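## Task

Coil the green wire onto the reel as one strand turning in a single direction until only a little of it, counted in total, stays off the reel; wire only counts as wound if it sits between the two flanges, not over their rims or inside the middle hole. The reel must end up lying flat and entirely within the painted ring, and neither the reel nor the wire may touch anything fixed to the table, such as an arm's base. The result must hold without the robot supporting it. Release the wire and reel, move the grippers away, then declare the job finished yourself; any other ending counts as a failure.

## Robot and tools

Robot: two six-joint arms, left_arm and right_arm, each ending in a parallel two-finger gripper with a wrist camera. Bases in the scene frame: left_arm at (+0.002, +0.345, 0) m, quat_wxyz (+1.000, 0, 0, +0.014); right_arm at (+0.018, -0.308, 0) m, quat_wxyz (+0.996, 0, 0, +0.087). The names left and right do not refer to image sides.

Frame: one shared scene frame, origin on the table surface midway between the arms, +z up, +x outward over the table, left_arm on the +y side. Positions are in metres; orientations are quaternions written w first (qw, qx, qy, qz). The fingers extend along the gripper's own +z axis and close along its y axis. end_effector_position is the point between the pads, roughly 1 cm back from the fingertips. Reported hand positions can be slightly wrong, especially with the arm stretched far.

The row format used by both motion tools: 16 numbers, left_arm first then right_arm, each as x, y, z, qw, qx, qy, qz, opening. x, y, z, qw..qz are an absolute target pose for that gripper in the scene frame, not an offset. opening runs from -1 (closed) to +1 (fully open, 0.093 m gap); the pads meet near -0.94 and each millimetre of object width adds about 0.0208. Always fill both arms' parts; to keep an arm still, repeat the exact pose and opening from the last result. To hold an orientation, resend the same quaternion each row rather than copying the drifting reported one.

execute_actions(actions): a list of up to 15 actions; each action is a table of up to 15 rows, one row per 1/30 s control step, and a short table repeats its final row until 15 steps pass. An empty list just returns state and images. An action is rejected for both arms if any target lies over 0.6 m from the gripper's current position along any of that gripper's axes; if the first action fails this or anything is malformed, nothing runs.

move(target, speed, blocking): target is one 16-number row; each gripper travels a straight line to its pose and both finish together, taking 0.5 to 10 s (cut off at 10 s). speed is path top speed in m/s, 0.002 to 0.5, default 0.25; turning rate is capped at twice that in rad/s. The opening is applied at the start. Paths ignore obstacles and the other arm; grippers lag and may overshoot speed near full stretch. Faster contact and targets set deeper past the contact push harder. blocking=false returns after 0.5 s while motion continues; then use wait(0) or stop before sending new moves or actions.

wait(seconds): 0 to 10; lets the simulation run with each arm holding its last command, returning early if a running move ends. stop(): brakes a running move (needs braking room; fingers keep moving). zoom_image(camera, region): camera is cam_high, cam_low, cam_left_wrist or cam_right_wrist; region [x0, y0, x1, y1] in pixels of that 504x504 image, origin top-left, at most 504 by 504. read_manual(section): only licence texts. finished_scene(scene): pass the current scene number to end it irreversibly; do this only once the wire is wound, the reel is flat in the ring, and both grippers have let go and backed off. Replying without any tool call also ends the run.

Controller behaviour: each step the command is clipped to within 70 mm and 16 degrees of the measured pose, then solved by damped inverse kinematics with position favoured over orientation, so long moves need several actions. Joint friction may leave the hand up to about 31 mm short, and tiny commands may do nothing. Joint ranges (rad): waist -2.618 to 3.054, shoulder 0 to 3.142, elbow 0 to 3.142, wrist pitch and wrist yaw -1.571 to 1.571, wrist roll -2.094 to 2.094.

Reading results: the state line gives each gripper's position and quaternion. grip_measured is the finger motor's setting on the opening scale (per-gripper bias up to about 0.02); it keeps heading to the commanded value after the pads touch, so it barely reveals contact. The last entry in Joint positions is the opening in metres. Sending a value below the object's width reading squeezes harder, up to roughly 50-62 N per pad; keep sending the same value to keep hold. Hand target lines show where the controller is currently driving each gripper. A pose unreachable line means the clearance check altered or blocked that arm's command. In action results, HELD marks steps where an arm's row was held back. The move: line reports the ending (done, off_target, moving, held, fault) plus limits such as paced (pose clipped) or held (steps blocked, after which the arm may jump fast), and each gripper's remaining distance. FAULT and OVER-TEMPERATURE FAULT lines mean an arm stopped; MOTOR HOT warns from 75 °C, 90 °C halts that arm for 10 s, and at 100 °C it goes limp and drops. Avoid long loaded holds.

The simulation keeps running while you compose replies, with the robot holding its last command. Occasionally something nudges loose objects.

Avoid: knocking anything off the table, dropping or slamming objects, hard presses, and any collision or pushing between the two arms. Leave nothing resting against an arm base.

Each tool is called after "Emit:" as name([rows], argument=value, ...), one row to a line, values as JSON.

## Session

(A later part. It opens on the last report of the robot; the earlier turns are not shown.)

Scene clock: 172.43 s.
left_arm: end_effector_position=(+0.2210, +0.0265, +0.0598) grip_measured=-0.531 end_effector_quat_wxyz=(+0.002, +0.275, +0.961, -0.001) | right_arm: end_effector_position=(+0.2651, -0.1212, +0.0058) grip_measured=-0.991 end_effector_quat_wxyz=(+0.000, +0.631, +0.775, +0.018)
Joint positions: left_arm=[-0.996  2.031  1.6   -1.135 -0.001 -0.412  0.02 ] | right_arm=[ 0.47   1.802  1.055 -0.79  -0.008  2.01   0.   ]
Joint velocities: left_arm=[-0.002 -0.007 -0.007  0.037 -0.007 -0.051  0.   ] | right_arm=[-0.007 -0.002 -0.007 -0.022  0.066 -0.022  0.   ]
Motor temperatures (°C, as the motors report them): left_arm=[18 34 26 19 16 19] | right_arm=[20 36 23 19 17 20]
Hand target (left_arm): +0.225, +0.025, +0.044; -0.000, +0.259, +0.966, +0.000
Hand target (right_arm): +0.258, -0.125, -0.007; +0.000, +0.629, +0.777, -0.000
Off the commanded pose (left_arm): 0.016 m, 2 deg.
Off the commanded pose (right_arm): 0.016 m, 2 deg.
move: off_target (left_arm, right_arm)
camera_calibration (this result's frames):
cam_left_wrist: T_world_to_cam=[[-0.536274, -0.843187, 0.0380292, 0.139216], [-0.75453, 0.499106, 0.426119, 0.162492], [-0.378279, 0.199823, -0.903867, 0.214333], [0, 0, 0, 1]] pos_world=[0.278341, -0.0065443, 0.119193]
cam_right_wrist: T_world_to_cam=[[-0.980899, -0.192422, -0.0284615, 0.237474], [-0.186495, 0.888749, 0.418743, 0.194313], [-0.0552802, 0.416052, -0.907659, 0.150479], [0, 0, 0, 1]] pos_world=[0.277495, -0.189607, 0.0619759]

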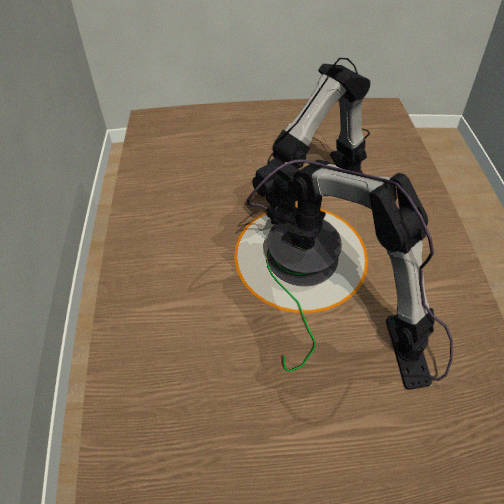

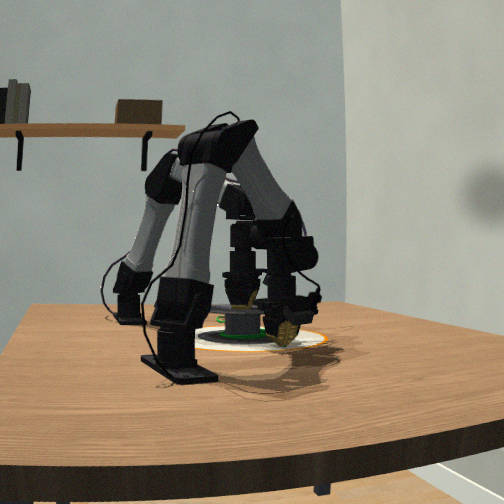

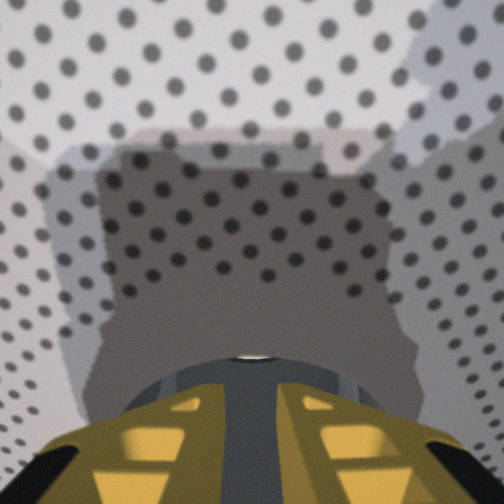

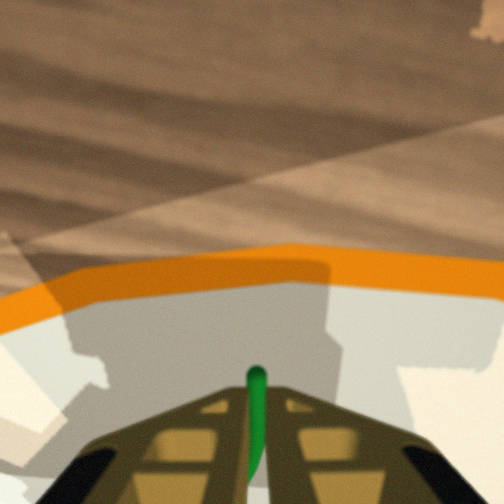

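Emit:
move(target=[0.225,0.025,0.044,0,0.259,0.966,0,0.0, 0.262,-0.145,0.028,0,0.629,0.777,0,-1], speed=0.06)

Emit:
zoom_image(camera="cam_low", region=[180, 280, 350, 370])

Scene clock: 176.47 s.
left_arm: end_effector_position=(+0.2210, +0.0265, +0.0598) grip_measured=-0.531 end_effector_quat_wxyz=(+0.002, +0.275, +0.961, -0.001) | right_arm: end_effector_position=(+0.2575, -0.1431, +0.0199) grip_measured=-0.991 end_effector_quat_wxyz=(-0.006, +0.628, +0.778, -0.006)
Joint positions: left_arm=[-0.996  2.031  1.6   -1.135 -0.001 -0.412  0.02 ] | right_arm=[ 0.425  1.751  1.055 -0.89  -0.008  1.958  0.   ]
Joint velocities: left_arm=[-0.007 -0.012 -0.017 -0.037 -0.037 -0.007 -0.001] | right_arm=[ 0.007 -0.007  0.002 -0.007 -0.007  0.022  0.   ]
Motor temperatures (°C, as the motors report them): left_arm=[18 34 26 19 16 19] | right_arm=[20 36 23 19 17 20]
Hand target (left_arm): +0.225, +0.025, +0.044; -0.000, +0.259, +0.966, +0.000
Hand target (right_arm): +0.262, -0.144, +0.028; -0.001, +0.629, +0.777, +0.000
Off the commanded pose (left_arm): 0.016 m, 2 deg.
Off the commanded pose (right_arm): 0.010 m, 1 deg.
move: off_target (left_arm)
camera_calibration (this result's frames):
cam_left_wrist: T_world_to_cam=[[-0.536274, -0.843187, 0.0380292, 0.139216], [-0.75453, 0.499106, 0.426119, 0.162492], [-0.378279, 0.199823, -0.903867, 0.214333], [0, 0, 0, 1]] pos_world=[0.278341, -0.0065443, 0.119193]
cam_right_wrist: T_world_to_cam=[[-0.979654, -0.200098, 0.0154303, 0.223837], [-0.177332, 0.899062, 0.400301, 0.205978], [-0.0939723, 0.38942, -0.916254, 0.178279], [0, 0, 0, 1]] pos_world=[0.272563, -0.209823, 0.0774424]

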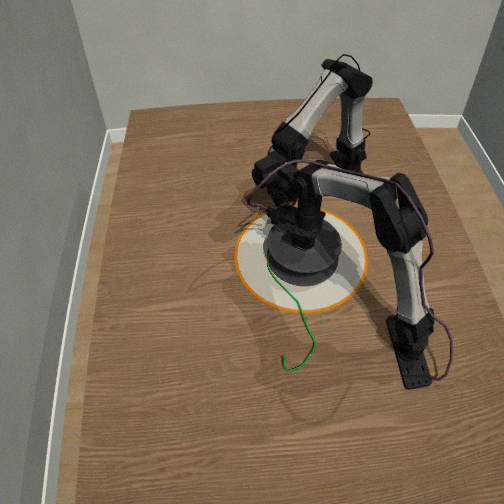

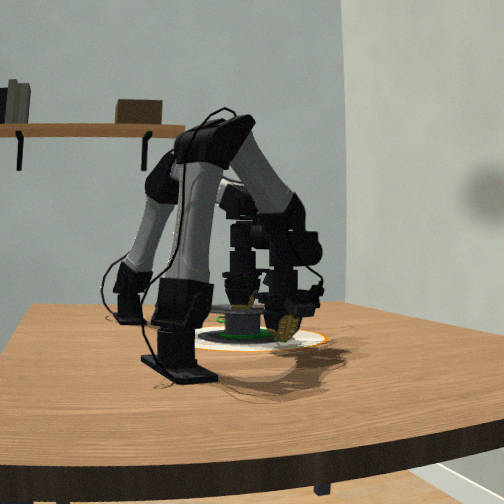

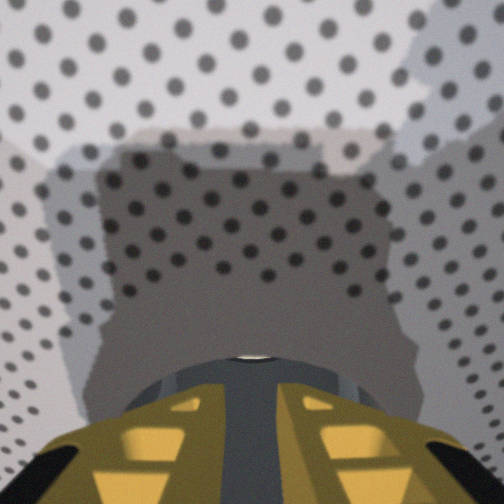

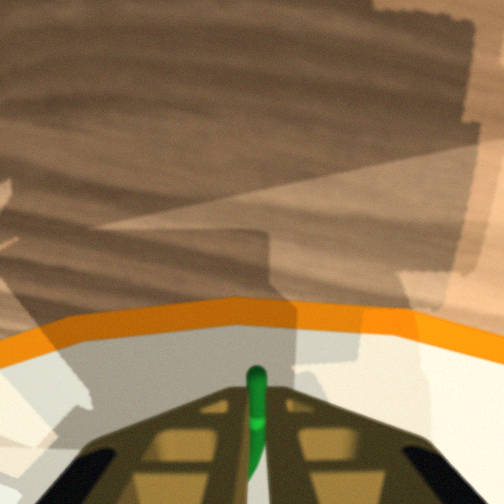

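Region (180, 280, 350, 370) of cam_low's 504x504 image, scaled by 2.965, with more detail than that image has; it fills the top 267 rows of this view, and the rest is white.

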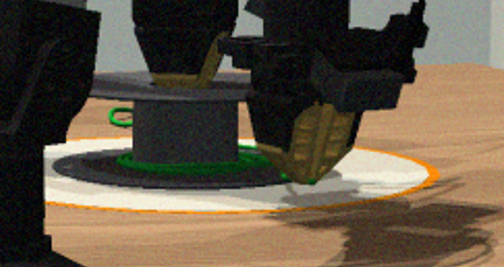

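Emit:
move(target=[0.225,0.025,0.044,0,-0.131,0.991,0,0.0, 0.264,-0.132,0.038,0,0.629,0.777,0,-1], speed=0.15)

Emit:
zoom_image(camera="cam_low", region=[180, 280, 350, 370])

Scene clock: 181.23 s.
left_arm: end_effector_position=(+0.2214, +0.0259, +0.0598) grip_measured=-0.531 end_effector_quat_wxyz=(+0.003, -0.111, +0.994, -0.003) | right_arm: end_effector_position=(+0.2634, -0.1343, +0.0336) grip_measured=-0.991 end_effector_quat_wxyz=(-0.004, +0.631, +0.776, +0.001)
Joint positions: left_arm=[-0.996  2.031  1.6   -1.132 -0.001 -1.191  0.02 ] | right_arm=[ 0.438  1.751  1.115 -0.934 -0.008  1.977  0.   ]
Joint velocities: left_arm=[-0.007  0.002 -0.002  0.022 -0.051 -0.037 -0.001] | right_arm=[-0.002 -0.007  0.002 -0.081 -0.037 -0.125  0.   ]
Motor temperatures (°C, as the motors report them): left_arm=[18 34 26 19 16 19] | right_arm=[20 36 24 19 17 20]
Hand target (left_arm): +0.225, +0.025, +0.044; -0.000, -0.131, +0.991, +0.000
Hand target (right_arm): +0.264, -0.132, +0.038; +0.000, +0.629, +0.777, -0.000
Off the commanded pose (left_arm): 0.016 m, 2 deg.
Off the commanded pose (right_arm): 0.005 m, 1 deg.
move: off_target (left_arm)
camera_calibration (this result's frames):
cam_left_wrist: T_world_to_cam=[[0.211454, -0.976384, 0.0442944, -0.0235787], [-0.887727, -0.172898, 0.426671, 0.209992], [-0.408936, -0.129543, -0.903322, 0.229911], [0, 0, 0, 1]] pos_world=[0.28542, 0.0430687, 0.119131]
cam_right_wrist: T_world_to_cam=[[-0.981037, -0.193813, 0.00151323, 0.232915], [-0.176544, 0.896792, 0.405704, 0.192941], [-0.0799878, 0.397744, -0.914003, 0.185357], [0, 0, 0, 1]] pos_world=[0.277388, -0.201611, 0.0907873]

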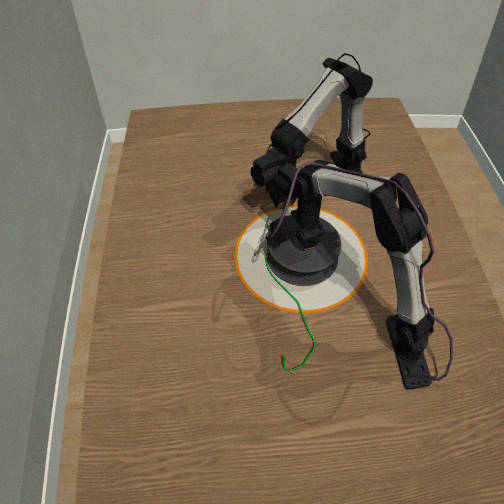

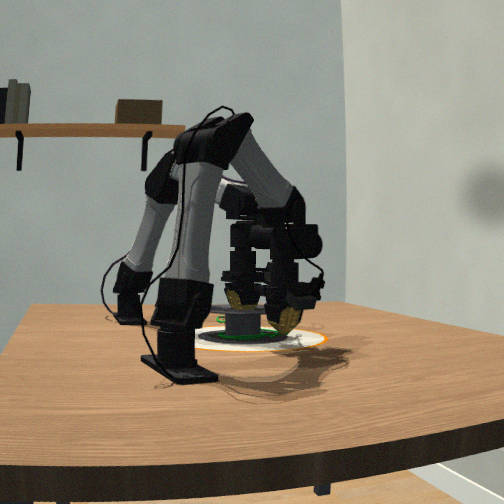

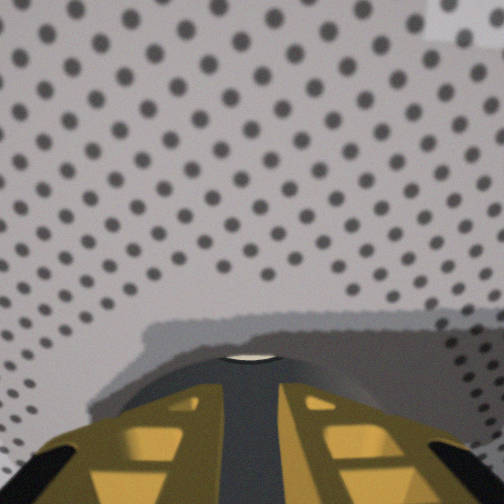

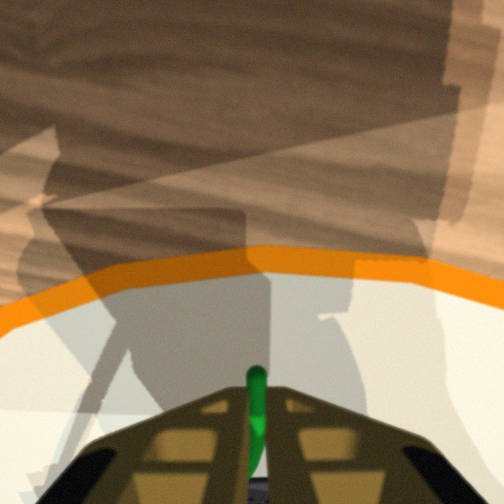

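Region (180, 280, 350, 370) of cam_low's 504x504 image, scaled by 2.965, with more detail than that image has; it fills the top 267 rows of this view, and the rest is white.

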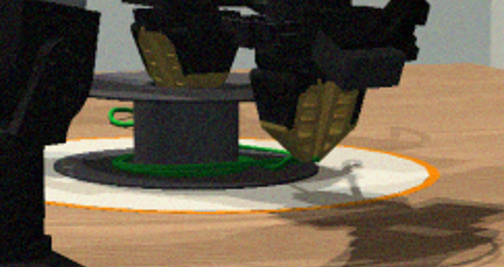

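Emit:
move(target=[0.225,0.025,0.044,0,-0.5,0.866,0,0.0, 0.266,-0.122,0.045,0,0.629,0.777,0,-1], speed=0.15)

Emit:
zoom_image(camera="cam_low", region=[180, 280, 350, 370])

Scene clock: 184.80 s.
left_arm: end_effector_position=(+0.2215, +0.0255, +0.0604) grip_measured=-0.531 end_effector_quat_wxyz=(+0.001, -0.486, +0.874, -0.005) | right_arm: end_effector_position=(+0.2663, -0.1238, +0.0455) grip_measured=-0.991 end_effector_quat_wxyz=(-0.002, +0.631, +0.776, +0.009)
Joint positions: left_arm=[-0.996  2.029  1.6   -1.131 -0.    -1.983  0.02 ] | right_arm=[ 0.461  1.751  1.166 -0.969 -0.008  2.     0.   ]
Joint velocities: left_arm=[-0.007  0.007 -0.022 -0.051  0.051 -0.022 -0.   ] | right_arm=[-0.017  0.002 -0.002 -0.007  0.007 -0.066  0.   ]
Motor temperatures (°C, as the motors report them): left_arm=[18 34 26 19 16 19] | right_arm=[20 35 24 19 17 20]
Hand target (left_arm): +0.225, +0.026, +0.044; -0.000, -0.500, +0.866, +0.001
Hand target (right_arm): +0.266, -0.122, +0.045; +0.001, +0.629, +0.777, +0.000
Off the commanded pose (left_arm): 0.017 m, 2 deg.
Off the commanded pose (right_arm): 0.002 m, 1 deg.
move: off_target (left_arm)
camera_calibration (this result's frames):
cam_left_wrist: T_world_to_cam=[[0.843308, -0.535336, 0.047397, -0.175421], [-0.500076, -0.749332, 0.434081, 0.138074], [-0.196863, -0.389766, -0.899626, 0.18991], [0, 0, 0, 1]] pos_world=[0.254368, 0.0835745, 0.119227]
cam_right_wrist: T_world_to_cam=[[-0.980965, -0.193761, -0.0128119, 0.23838], [-0.181755, 0.89295, 0.411831, 0.17985], [-0.0683563, 0.406321, -0.91117, 0.190098], [0, 0, 0, 1]] pos_world=[0.279525, -0.191649, 0.102198]

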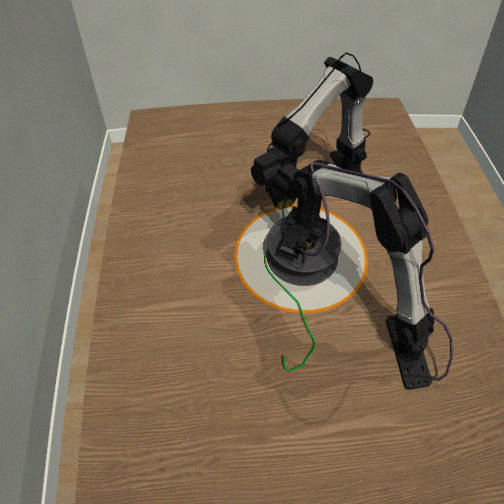

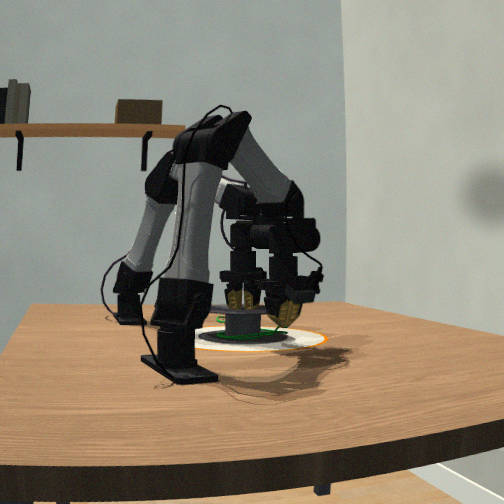

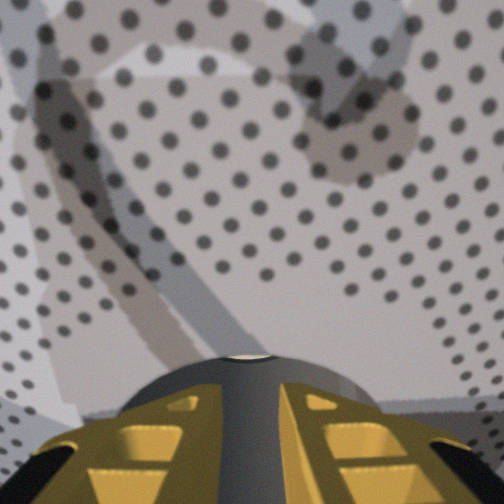

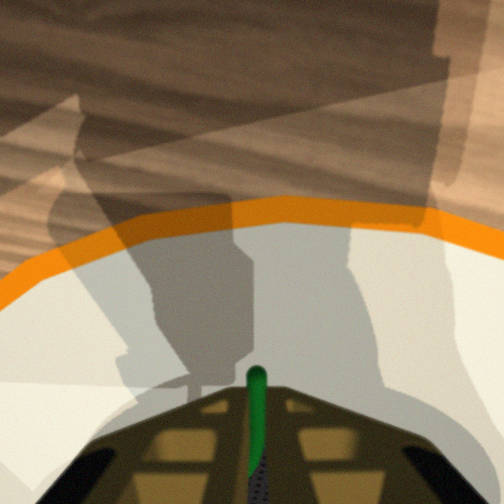

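Region (180, 280, 350, 370) of cam_low's 504x504 image, scaled by 2.965, with more detail than that image has; it fills the top 267 rows of this view, and the rest is white.

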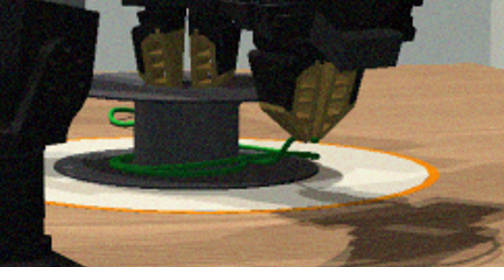

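Emit:
move(target=[0.223,0.025,0.058,0,-0.5,0.866,0,-1, 0.266,-0.122,0.045,0,0.629,0.777,0,-1], speed=0.2)

Emit:
move(target=[0.223,0.025,0.072,0,0.259,0.966,0,-1, 0.266,-0.122,0.045,0,0.629,0.777,0,-1], speed=0.4)

Emit:
move(target=[0.225,0.025,0.044,0,0.259,0.966,0,-1, 0.266,-0.122,0.045,0,0.629,0.777,0,-1], speed=0.1)

Emit:
move(target=[0.225,0.025,0.044,0,0.259,0.966,0,0.0, 0.266,-0.122,0.045,0,0.629,0.777,0,-1], speed=0.1)

Scene clock: 186.23 s.
left_arm: end_effector_position=(+0.2215, +0.0255, +0.0604) grip_measured=-0.999 end_effector_quat_wxyz=(+0.001, -0.496, +0.868, -0.005) | right_arm: end_effector_position=(+0.2661, -0.1240, +0.0455) grip_measured=-0.991 end_effector_quat_wxyz=(-0.002, +0.631, +0.776, +0.009)
Joint positions: left_arm=[-0.996  2.029  1.6   -1.131 -0.    -2.007  0.   ] | right_arm=[ 0.461  1.751  1.166 -0.969 -0.008  2.     0.   ]
Joint velocities: left_arm=[-0.012  0.007  0.012 -0.007  0.007 -0.022  0.   ] | right_arm=[-0.002 -0.002 -0.007 -0.022 -0.022  0.022  0.   ]
Motor temperatures (°C, as the motors report them): left_arm=[18 34 26 19 16 19] | right_arm=[20 35 24 19 17 20]
Hand target (left_arm): +0.223, +0.025, +0.058; +0.000, -0.500, +0.866, -0.000
Hand target (right_arm): +0.266, -0.122, +0.045; +0.000, +0.629, +0.777, +0.000
Off the commanded pose (left_arm): 0.003 m, 1 deg.
Off the commanded pose (right_arm): 0.002 m, 1 deg.
move: done
camera_calibration (this result's frames):
cam_left_wrist: T_world_to_cam=[[0.856135, -0.514583, 0.0472995, -0.178786], [-0.481545, -0.761247, 0.434301, 0.13426], [-0.187477, -0.394597, -0.899525, 0.187948], [0, 0, 0, 1]] pos_world=[0.252953, 0.0843686, 0.119212]
cam_right_wrist: T_world_to_cam=[[-0.980973, -0.193766, -0.0121214, 0.238182], [-0.181502, 0.893136, 0.411539, 0.179891], [-0.0689163, 0.405909, -0.911311, 0.190234], [0, 0, 0, 1]] pos_world=[0.279411, -0.191733, 0.102217]

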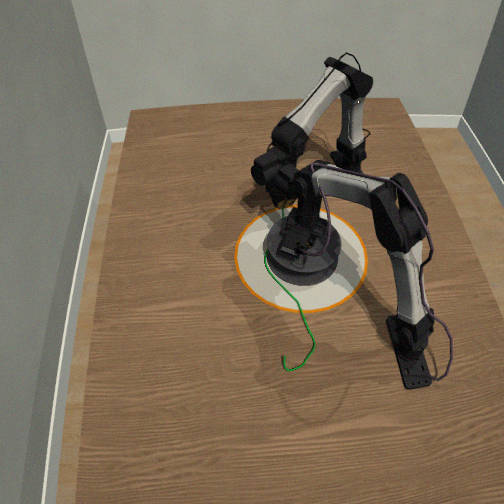

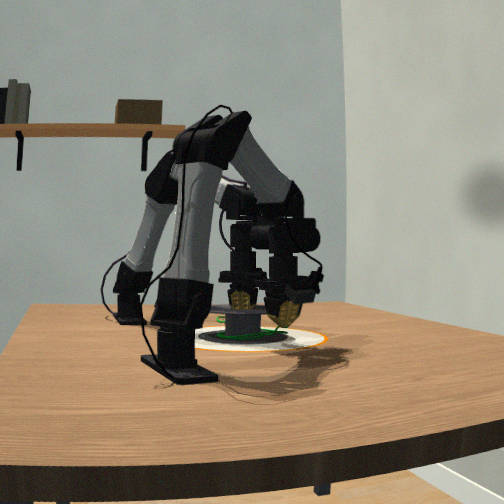

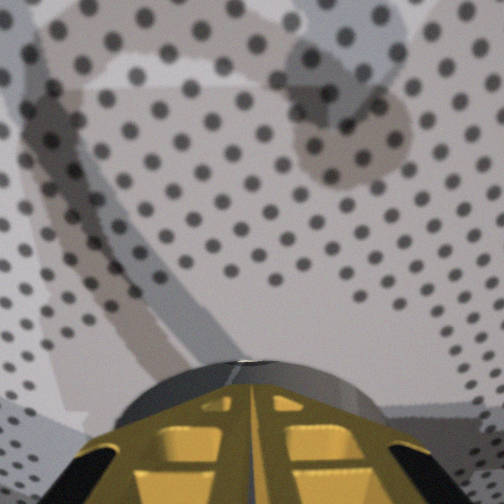

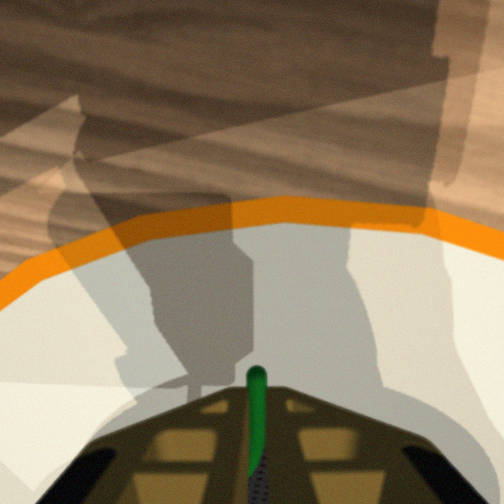

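Scene clock: 188.87 s.
left_arm: end_effector_position=(+0.2216, +0.0253, +0.0696) grip_measured=-0.999 end_effector_quat_wxyz=(+0.002, +0.256, +0.967, -0.001) | right_arm: end_effector_position=(+0.2661, -0.1240, +0.0455) grip_measured=-0.991 end_effector_quat_wxyz=(-0.002, +0.631, +0.776, +0.009)
Joint positions: left_arm=[-0.996  2.029  1.637 -1.174 -0.    -0.45   0.   ] | right_arm=[ 0.461  1.751  1.166 -0.969 -0.008  2.     0.   ]
Joint velocities: left_arm=[-0.002  0.012  0.032  0.007 -0.007  0.051  0.   ] | right_arm=[ 0.017 -0.012  0.007  0.007  0.022  0.022  0.   ]
Motor temperatures (°C, as the motors report them): left_arm=[18 34 26 19 16 19] | right_arm=[20 35 24 19 17 20]
Hand target (left_arm): +0.223, +0.025, +0.072; +0.000, +0.259, +0.966, -0.000
Hand target (right_arm): +0.266, -0.122, +0.045; +0.000, +0.629, +0.777, +0.000
Off the commanded pose (left_arm): 0.003 m, 0 deg.
Off the commanded pose (right_arm): 0.002 m, 1 deg.
move: done
camera_calibration (this result's frames):
cam_left_wrist: T_world_to_cam=[[-0.503361, -0.863184, 0.0392606, 0.131277], [-0.772738, 0.47002, 0.426564, 0.164074], [-0.386657, 0.184378, -0.903605, 0.225924], [0, 0, 0, 1]] pos_world=[0.280221, -0.00545751, 0.129004]
cam_right_wrist: T_world_to_cam=[[-0.980973, -0.193766, -0.0121214, 0.238182], [-0.181502, 0.893136, 0.411539, 0.179891], [-0.0689163, 0.405909, -0.911311, 0.190234], [0, 0, 0, 1]] pos_world=[0.279411, -0.191733, 0.102217]

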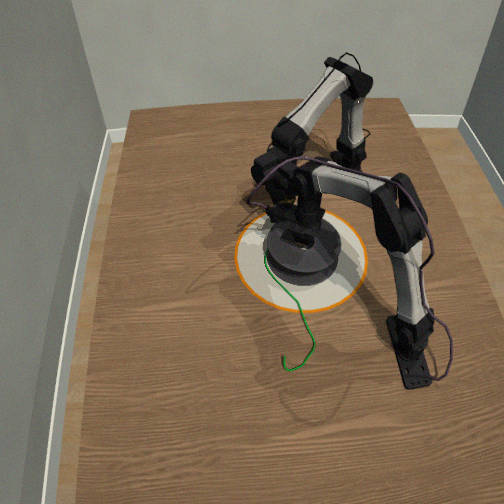

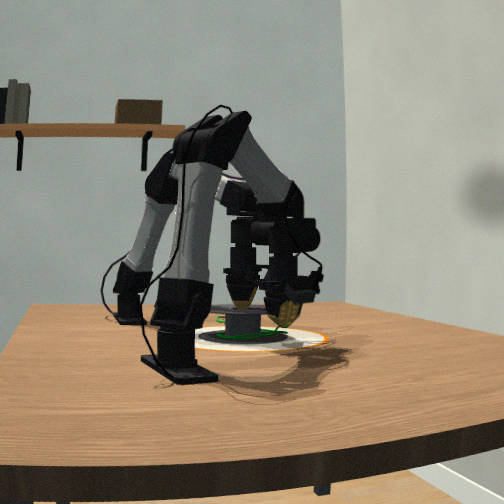

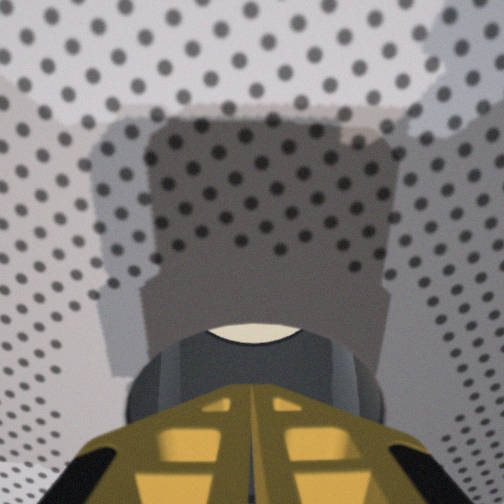

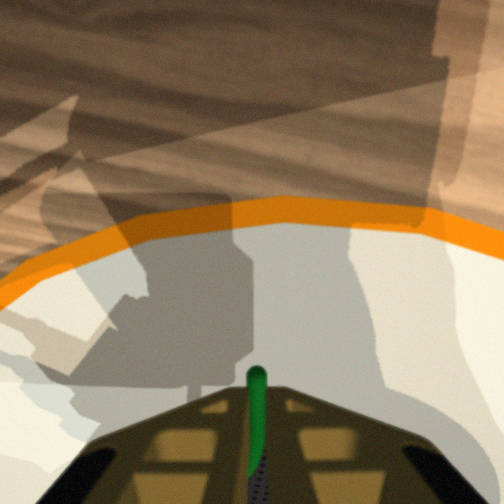

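Scene clock: 189.60 s.
left_arm: end_effector_position=(+0.2216, +0.0254, +0.0576) grip_measured=-0.999 end_effector_quat_wxyz=(+0.003, +0.259, +0.966, -0.002) | right_arm: end_effector_position=(+0.2661, -0.1240, +0.0455) grip_measured=-0.991 end_effector_quat_wxyz=(-0.002, +0.631, +0.776, +0.009)
Joint positions: left_arm=[-0.996  2.035  1.598 -1.126 -0.    -0.445  0.   ] | right_arm=[ 0.461  1.751  1.166 -0.969 -0.008  2.     0.   ]
Joint velocities: left_arm=[-0.012  0.012 -0.027 -0.066  0.007  0.007  0.   ] | right_arm=[ 0.002 -0.002 -0.012  0.037 -0.022  0.037  0.   ]
Motor temperatures (°C, as the motors report them): left_arm=[18 34 26 19 16 19] | right_arm=[20 35 24 19 17 20]
Hand target (left_arm): +0.225, +0.025, +0.044; -0.000, +0.259, +0.966, +0.000
Hand target (right_arm): +0.266, -0.122, +0.045; +0.000, +0.629, +0.777, +0.000
Off the commanded pose (left_arm): 0.014 m, 0 deg.
Off the commanded pose (right_arm): 0.002 m, 1 deg.
move: off_target (left_arm)
camera_calibration (this result's frames):
cam_left_wrist: T_world_to_cam=[[-0.508336, -0.860228, 0.0400378, 0.132767], [-0.770505, 0.475096, 0.424977, 0.168585], [-0.384599, 0.185182, -0.904318, 0.214623], [0, 0, 0, 1]] pos_world=[0.279929, -0.00562859, 0.117127]
cam_right_wrist: T_world_to_cam=[[-0.981047, -0.193392, -0.012116, 0.238248], [-0.181158, 0.893204, 0.411543, 0.179808], [-0.0687671, 0.405938, -0.91131, 0.190198], [0, 0, 0, 1]] pos_world=[0.279386, -0.191739, 0.102217]

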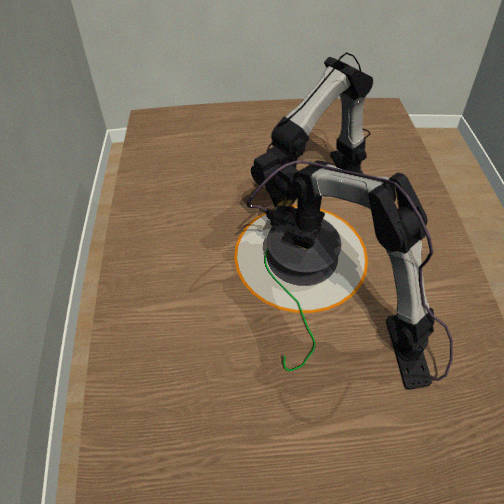

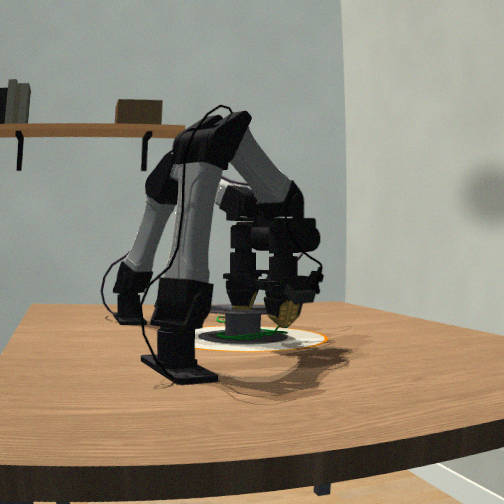

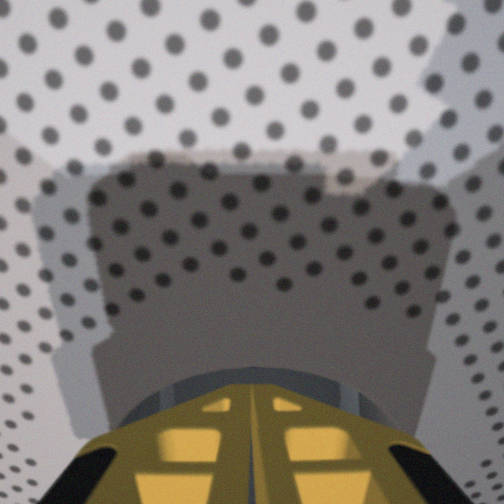

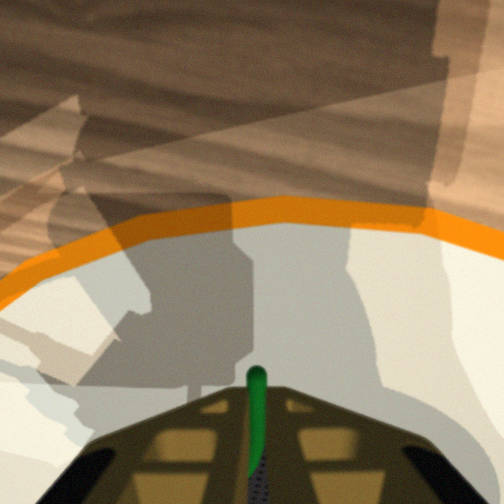

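Scene clock: 190.30 s.
left_arm: end_effector_position=(+0.2217, +0.0249, +0.0593) grip_measured=-0.554 end_effector_quat_wxyz=(+0.004, +0.260, +0.966, -0.004) | right_arm: end_effector_position=(+0.2661, -0.1240, +0.0455) grip_measured=-0.991 end_effector_quat_wxyz=(-0.002, +0.631, +0.776, +0.009)
Joint positions: left_arm=[-0.996  2.031  1.598 -1.126  0.001 -0.443  0.019] | right_arm=[ 0.461  1.751  1.166 -0.97  -0.008  2.     0.   ]
Joint velocities: left_arm=[-0.017  0.012  0.037  0.007  0.022 -0.051 -0.002] | right_arm=[ 0.002 -0.012  0.017 -0.037 -0.022  0.022  0.   ]
Motor temperatures (°C, as the motors report them): left_arm=[18 34 26 19 16 19] | right_arm=[20 35 24 19 17 20]
Hand target (left_arm): +0.225, +0.025, +0.045; -0.000, +0.259, +0.966, -0.000
Hand target (right_arm): +0.266, -0.122, +0.045; +0.000, +0.629, +0.777, +0.000
Off the commanded pose (left_arm): 0.016 m, 1 deg.
Off the commanded pose (right_arm): 0.002 m, 1 deg.
move: off_target (left_arm)
camera_calibration (this result's frames):
cam_left_wrist: T_world_to_cam=[[-0.509407, -0.859443, 0.0431516, 0.132365], [-0.770747, 0.477987, 0.42128, 0.168354], [-0.382692, 0.181344, -0.905904, 0.216084], [0, 0, 0, 1]] pos_world=[0.279879, -0.00589644, 0.119115]
cam_right_wrist: T_world_to_cam=[[-0.98105, -0.193395, -0.0117708, 0.238149], [-0.181032, 0.893297, 0.411397, 0.179829], [-0.0690472, 0.405732, -0.91138, 0.190266], [0, 0, 0, 1]] pos_world=[0.279328, -0.191781, 0.102227]

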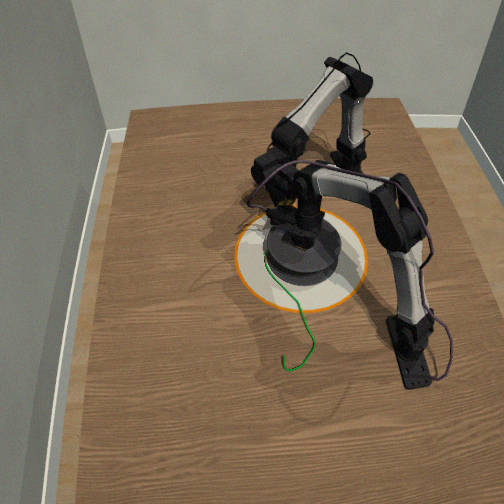

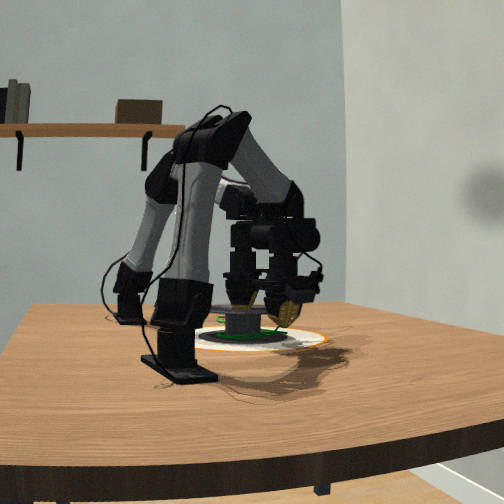

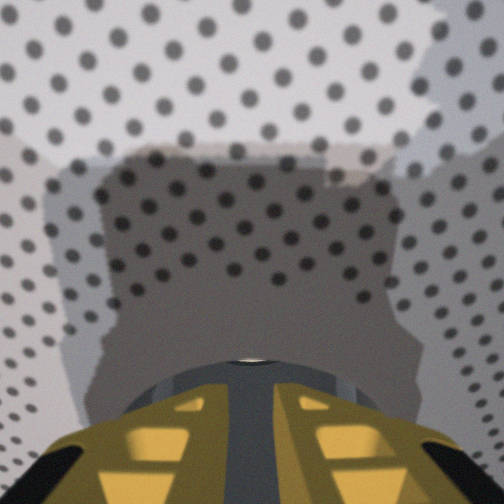

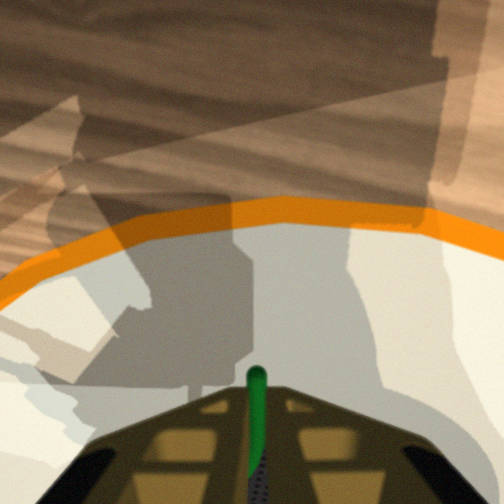

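Emit:
move(target=[0.225,0.025,0.044,0,0,1,0,0.0, 0.266,-0.122,0.045,0,0.629,0.777,0,-1], speed=0.15)

Emit:
zoom_image(camera="cam_low", region=[200, 290, 340, 360])

Scene clock: 192.87 s.
left_arm: end_effector_position=(+0.2218, +0.0250, +0.0593) grip_measured=-0.554 end_effector_quat_wxyz=(+0.003, +0.017, +1.000, -0.005) | right_arm: end_effector_position=(+0.2661, -0.1240, +0.0455) grip_measured=-0.991 end_effector_quat_wxyz=(-0.002, +0.631, +0.776, +0.009)
Joint positions: left_arm=[-0.996  2.031  1.598 -1.126  0.    -0.935  0.019] | right_arm=[ 0.461  1.751  1.166 -0.97  -0.008  2.     0.   ]
Joint velocities: left_arm=[ 0.002 -0.002 -0.012 -0.022  0.007  0.007 -0.   ] | right_arm=[-0.017 -0.002 -0.012 -0.007 -0.051 -0.022  0.   ]
Motor temperatures (°C, as the motors report them): left_arm=[18 34 26 19 16 19] | right_arm=[20 35 24 19 17 20]
Hand target (left_arm): +0.225, +0.025, +0.044; -0.000, +0.000, +1.000, +0.000
Hand target (right_arm): +0.266, -0.122, +0.045; +0.000, +0.629, +0.777, +0.000
Off the commanded pose (left_arm): 0.016 m, 2 deg.
Off the commanded pose (right_arm): 0.002 m, 1 deg.
move: off_target (left_arm)
camera_calibration (this result's frames):
cam_left_wrist: T_world_to_cam=[[-0.0427589, -0.997983, 0.0469193, 0.0322328], [-0.903661, 0.0586615, 0.424211, 0.208186], [-0.426108, -0.0242603, -0.904347, 0.230787], [0, 0, 0, 1]] pos_world=[0.287848, 0.0255542, 0.118884]
cam_right_wrist: T_world_to_cam=[[-0.98105, -0.193395, -0.0117708, 0.238149], [-0.181032, 0.893297, 0.411397, 0.179829], [-0.0690472, 0.405732, -0.91138, 0.190266], [0, 0, 0, 1]] pos_world=[0.279328, -0.191781, 0.102227]

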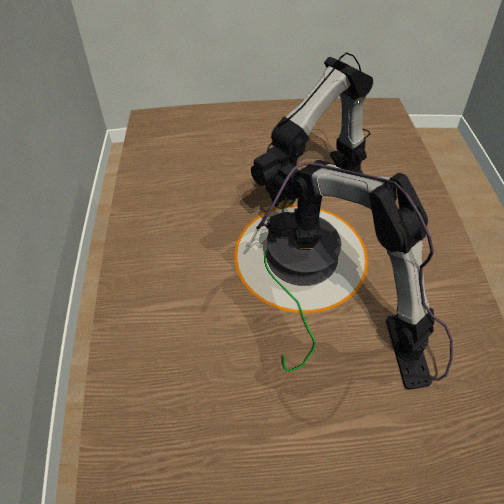

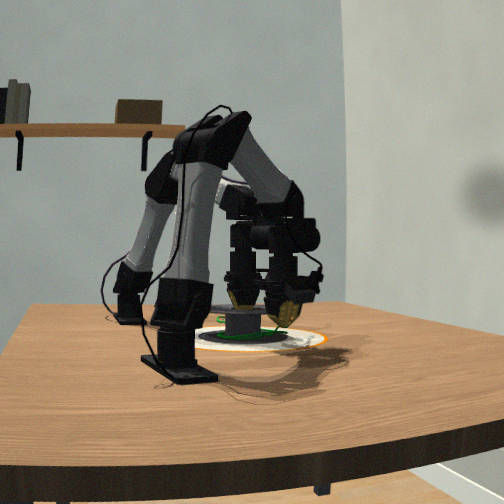

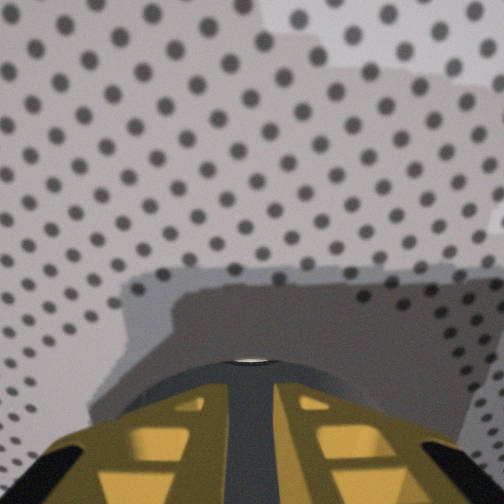

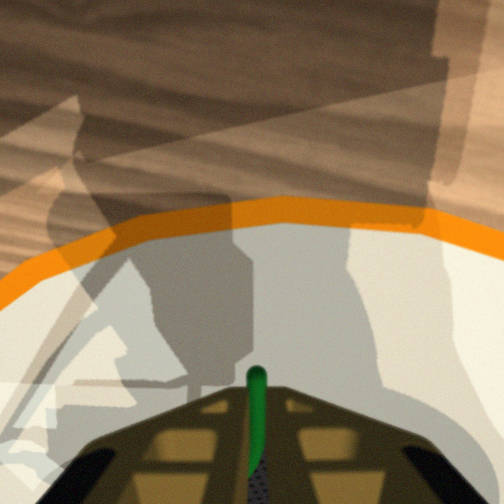

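Region (200, 290, 340, 360) of cam_low's 504x504 image, scaled by 3.600, with more detail than that image has.

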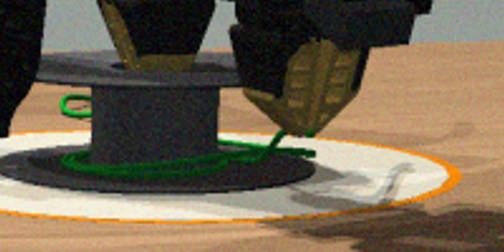

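Emit:
move(target=[0.225,0.025,0.044,0,-0.259,0.966,0,0.0, 0.266,-0.122,0.045,0,0.629,0.777,0,-1], speed=0.15)

Emit:
zoom_image(camera="cam_low", region=[200, 290, 340, 360])

Scene clock: 196.90 s.
left_arm: end_effector_position=(+0.2217, +0.0252, +0.0593) grip_measured=-0.554 end_effector_quat_wxyz=(+0.002, -0.242, +0.970, -0.005) | right_arm: end_effector_position=(+0.2661, -0.1240, +0.0455) grip_measured=-0.991 end_effector_quat_wxyz=(-0.002, +0.631, +0.776, +0.009)
Joint positions: left_arm=[-0.996  2.031  1.598 -1.127  0.    -1.457  0.019] | right_arm=[ 0.461  1.751  1.166 -0.97  -0.008  2.     0.   ]
Joint velocities: left_arm=[ 0.002 -0.017 -0.007 -0.022  0.022 -0.051  0.   ] | right_arm=[ 0.007 -0.002  0.022 -0.037  0.007  0.037  0.   ]
Motor temperatures (°C, as the motors report them): left_arm=[18 34 26 19 16 19] | right_arm=[20 35 25 19 17 20]
Hand target (left_arm): +0.225, +0.025, +0.044; -0.000, -0.259, +0.966, +0.000
Hand target (right_arm): +0.266, -0.122, +0.045; +0.000, +0.629, +0.777, +0.000
Off the commanded pose (left_arm): 0.016 m, 2 deg.
Off the commanded pose (right_arm): 0.002 m, 1 deg.
move: off_target (left_arm)
camera_calibration (this result's frames):
cam_left_wrist: T_world_to_cam=[[0.460263, -0.886461, 0.0484219, -0.0820156], [-0.810903, -0.397577, 0.429381, 0.19869], [-0.361378, -0.236893, -0.901825, 0.221594], [0, 0, 0, 1]] pos_world=[0.278946, 0.0587851, 0.118496]
cam_right_wrist: T_world_to_cam=[[-0.98105, -0.193395, -0.0117708, 0.238149], [-0.181032, 0.893297, 0.411397, 0.179829], [-0.0690472, 0.405732, -0.91138, 0.190266], [0, 0, 0, 1]] pos_world=[0.279328, -0.191781, 0.102227]

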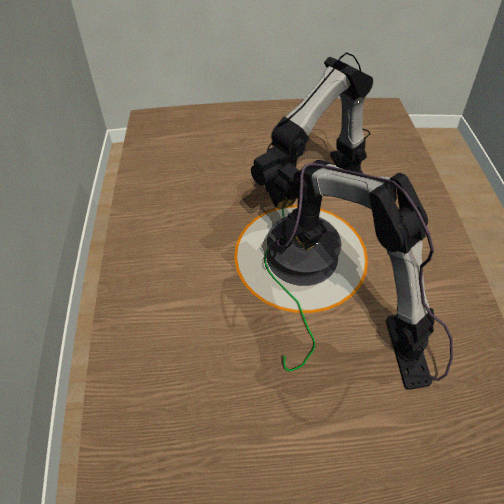

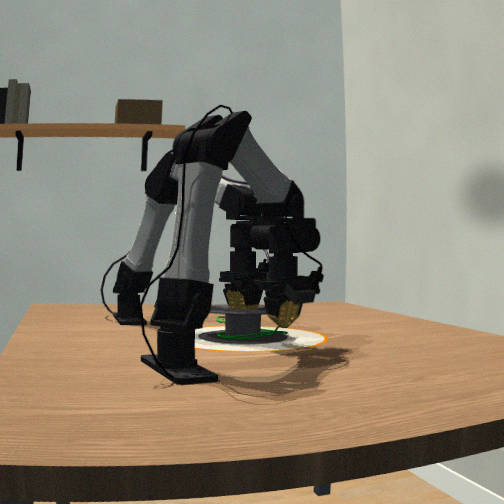

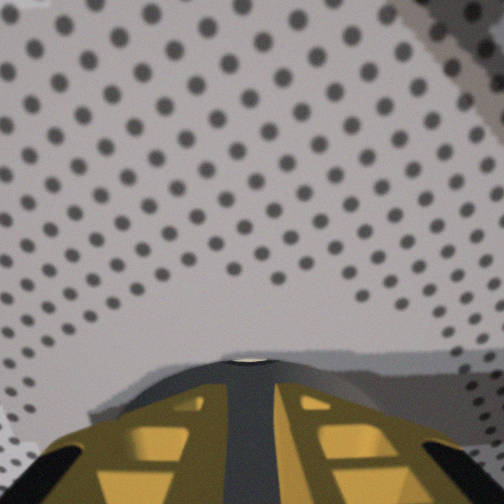

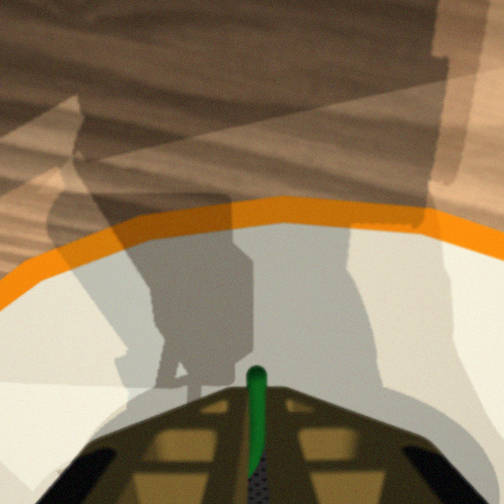

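Region (200, 290, 340, 360) of cam_low's 504x504 image, scaled by 3.600, with more detail than that image has.

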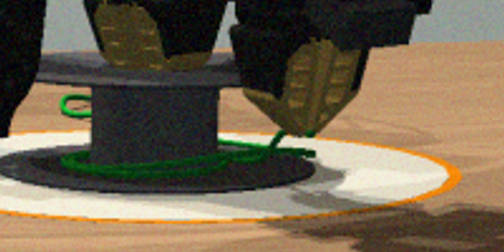

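Emit:
zoom_image(camera="cam_high", region=[230, 200, 390, 390])

Region (230, 200, 390, 390) of cam_high's 504x504 image, scaled by 2.653, with more detail than that image has; it fills the left 424 columns of this view, and the rest is white.

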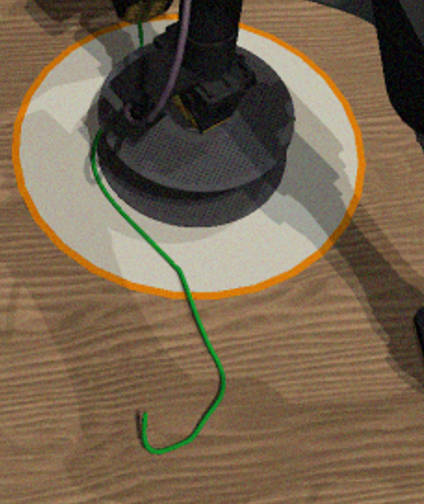

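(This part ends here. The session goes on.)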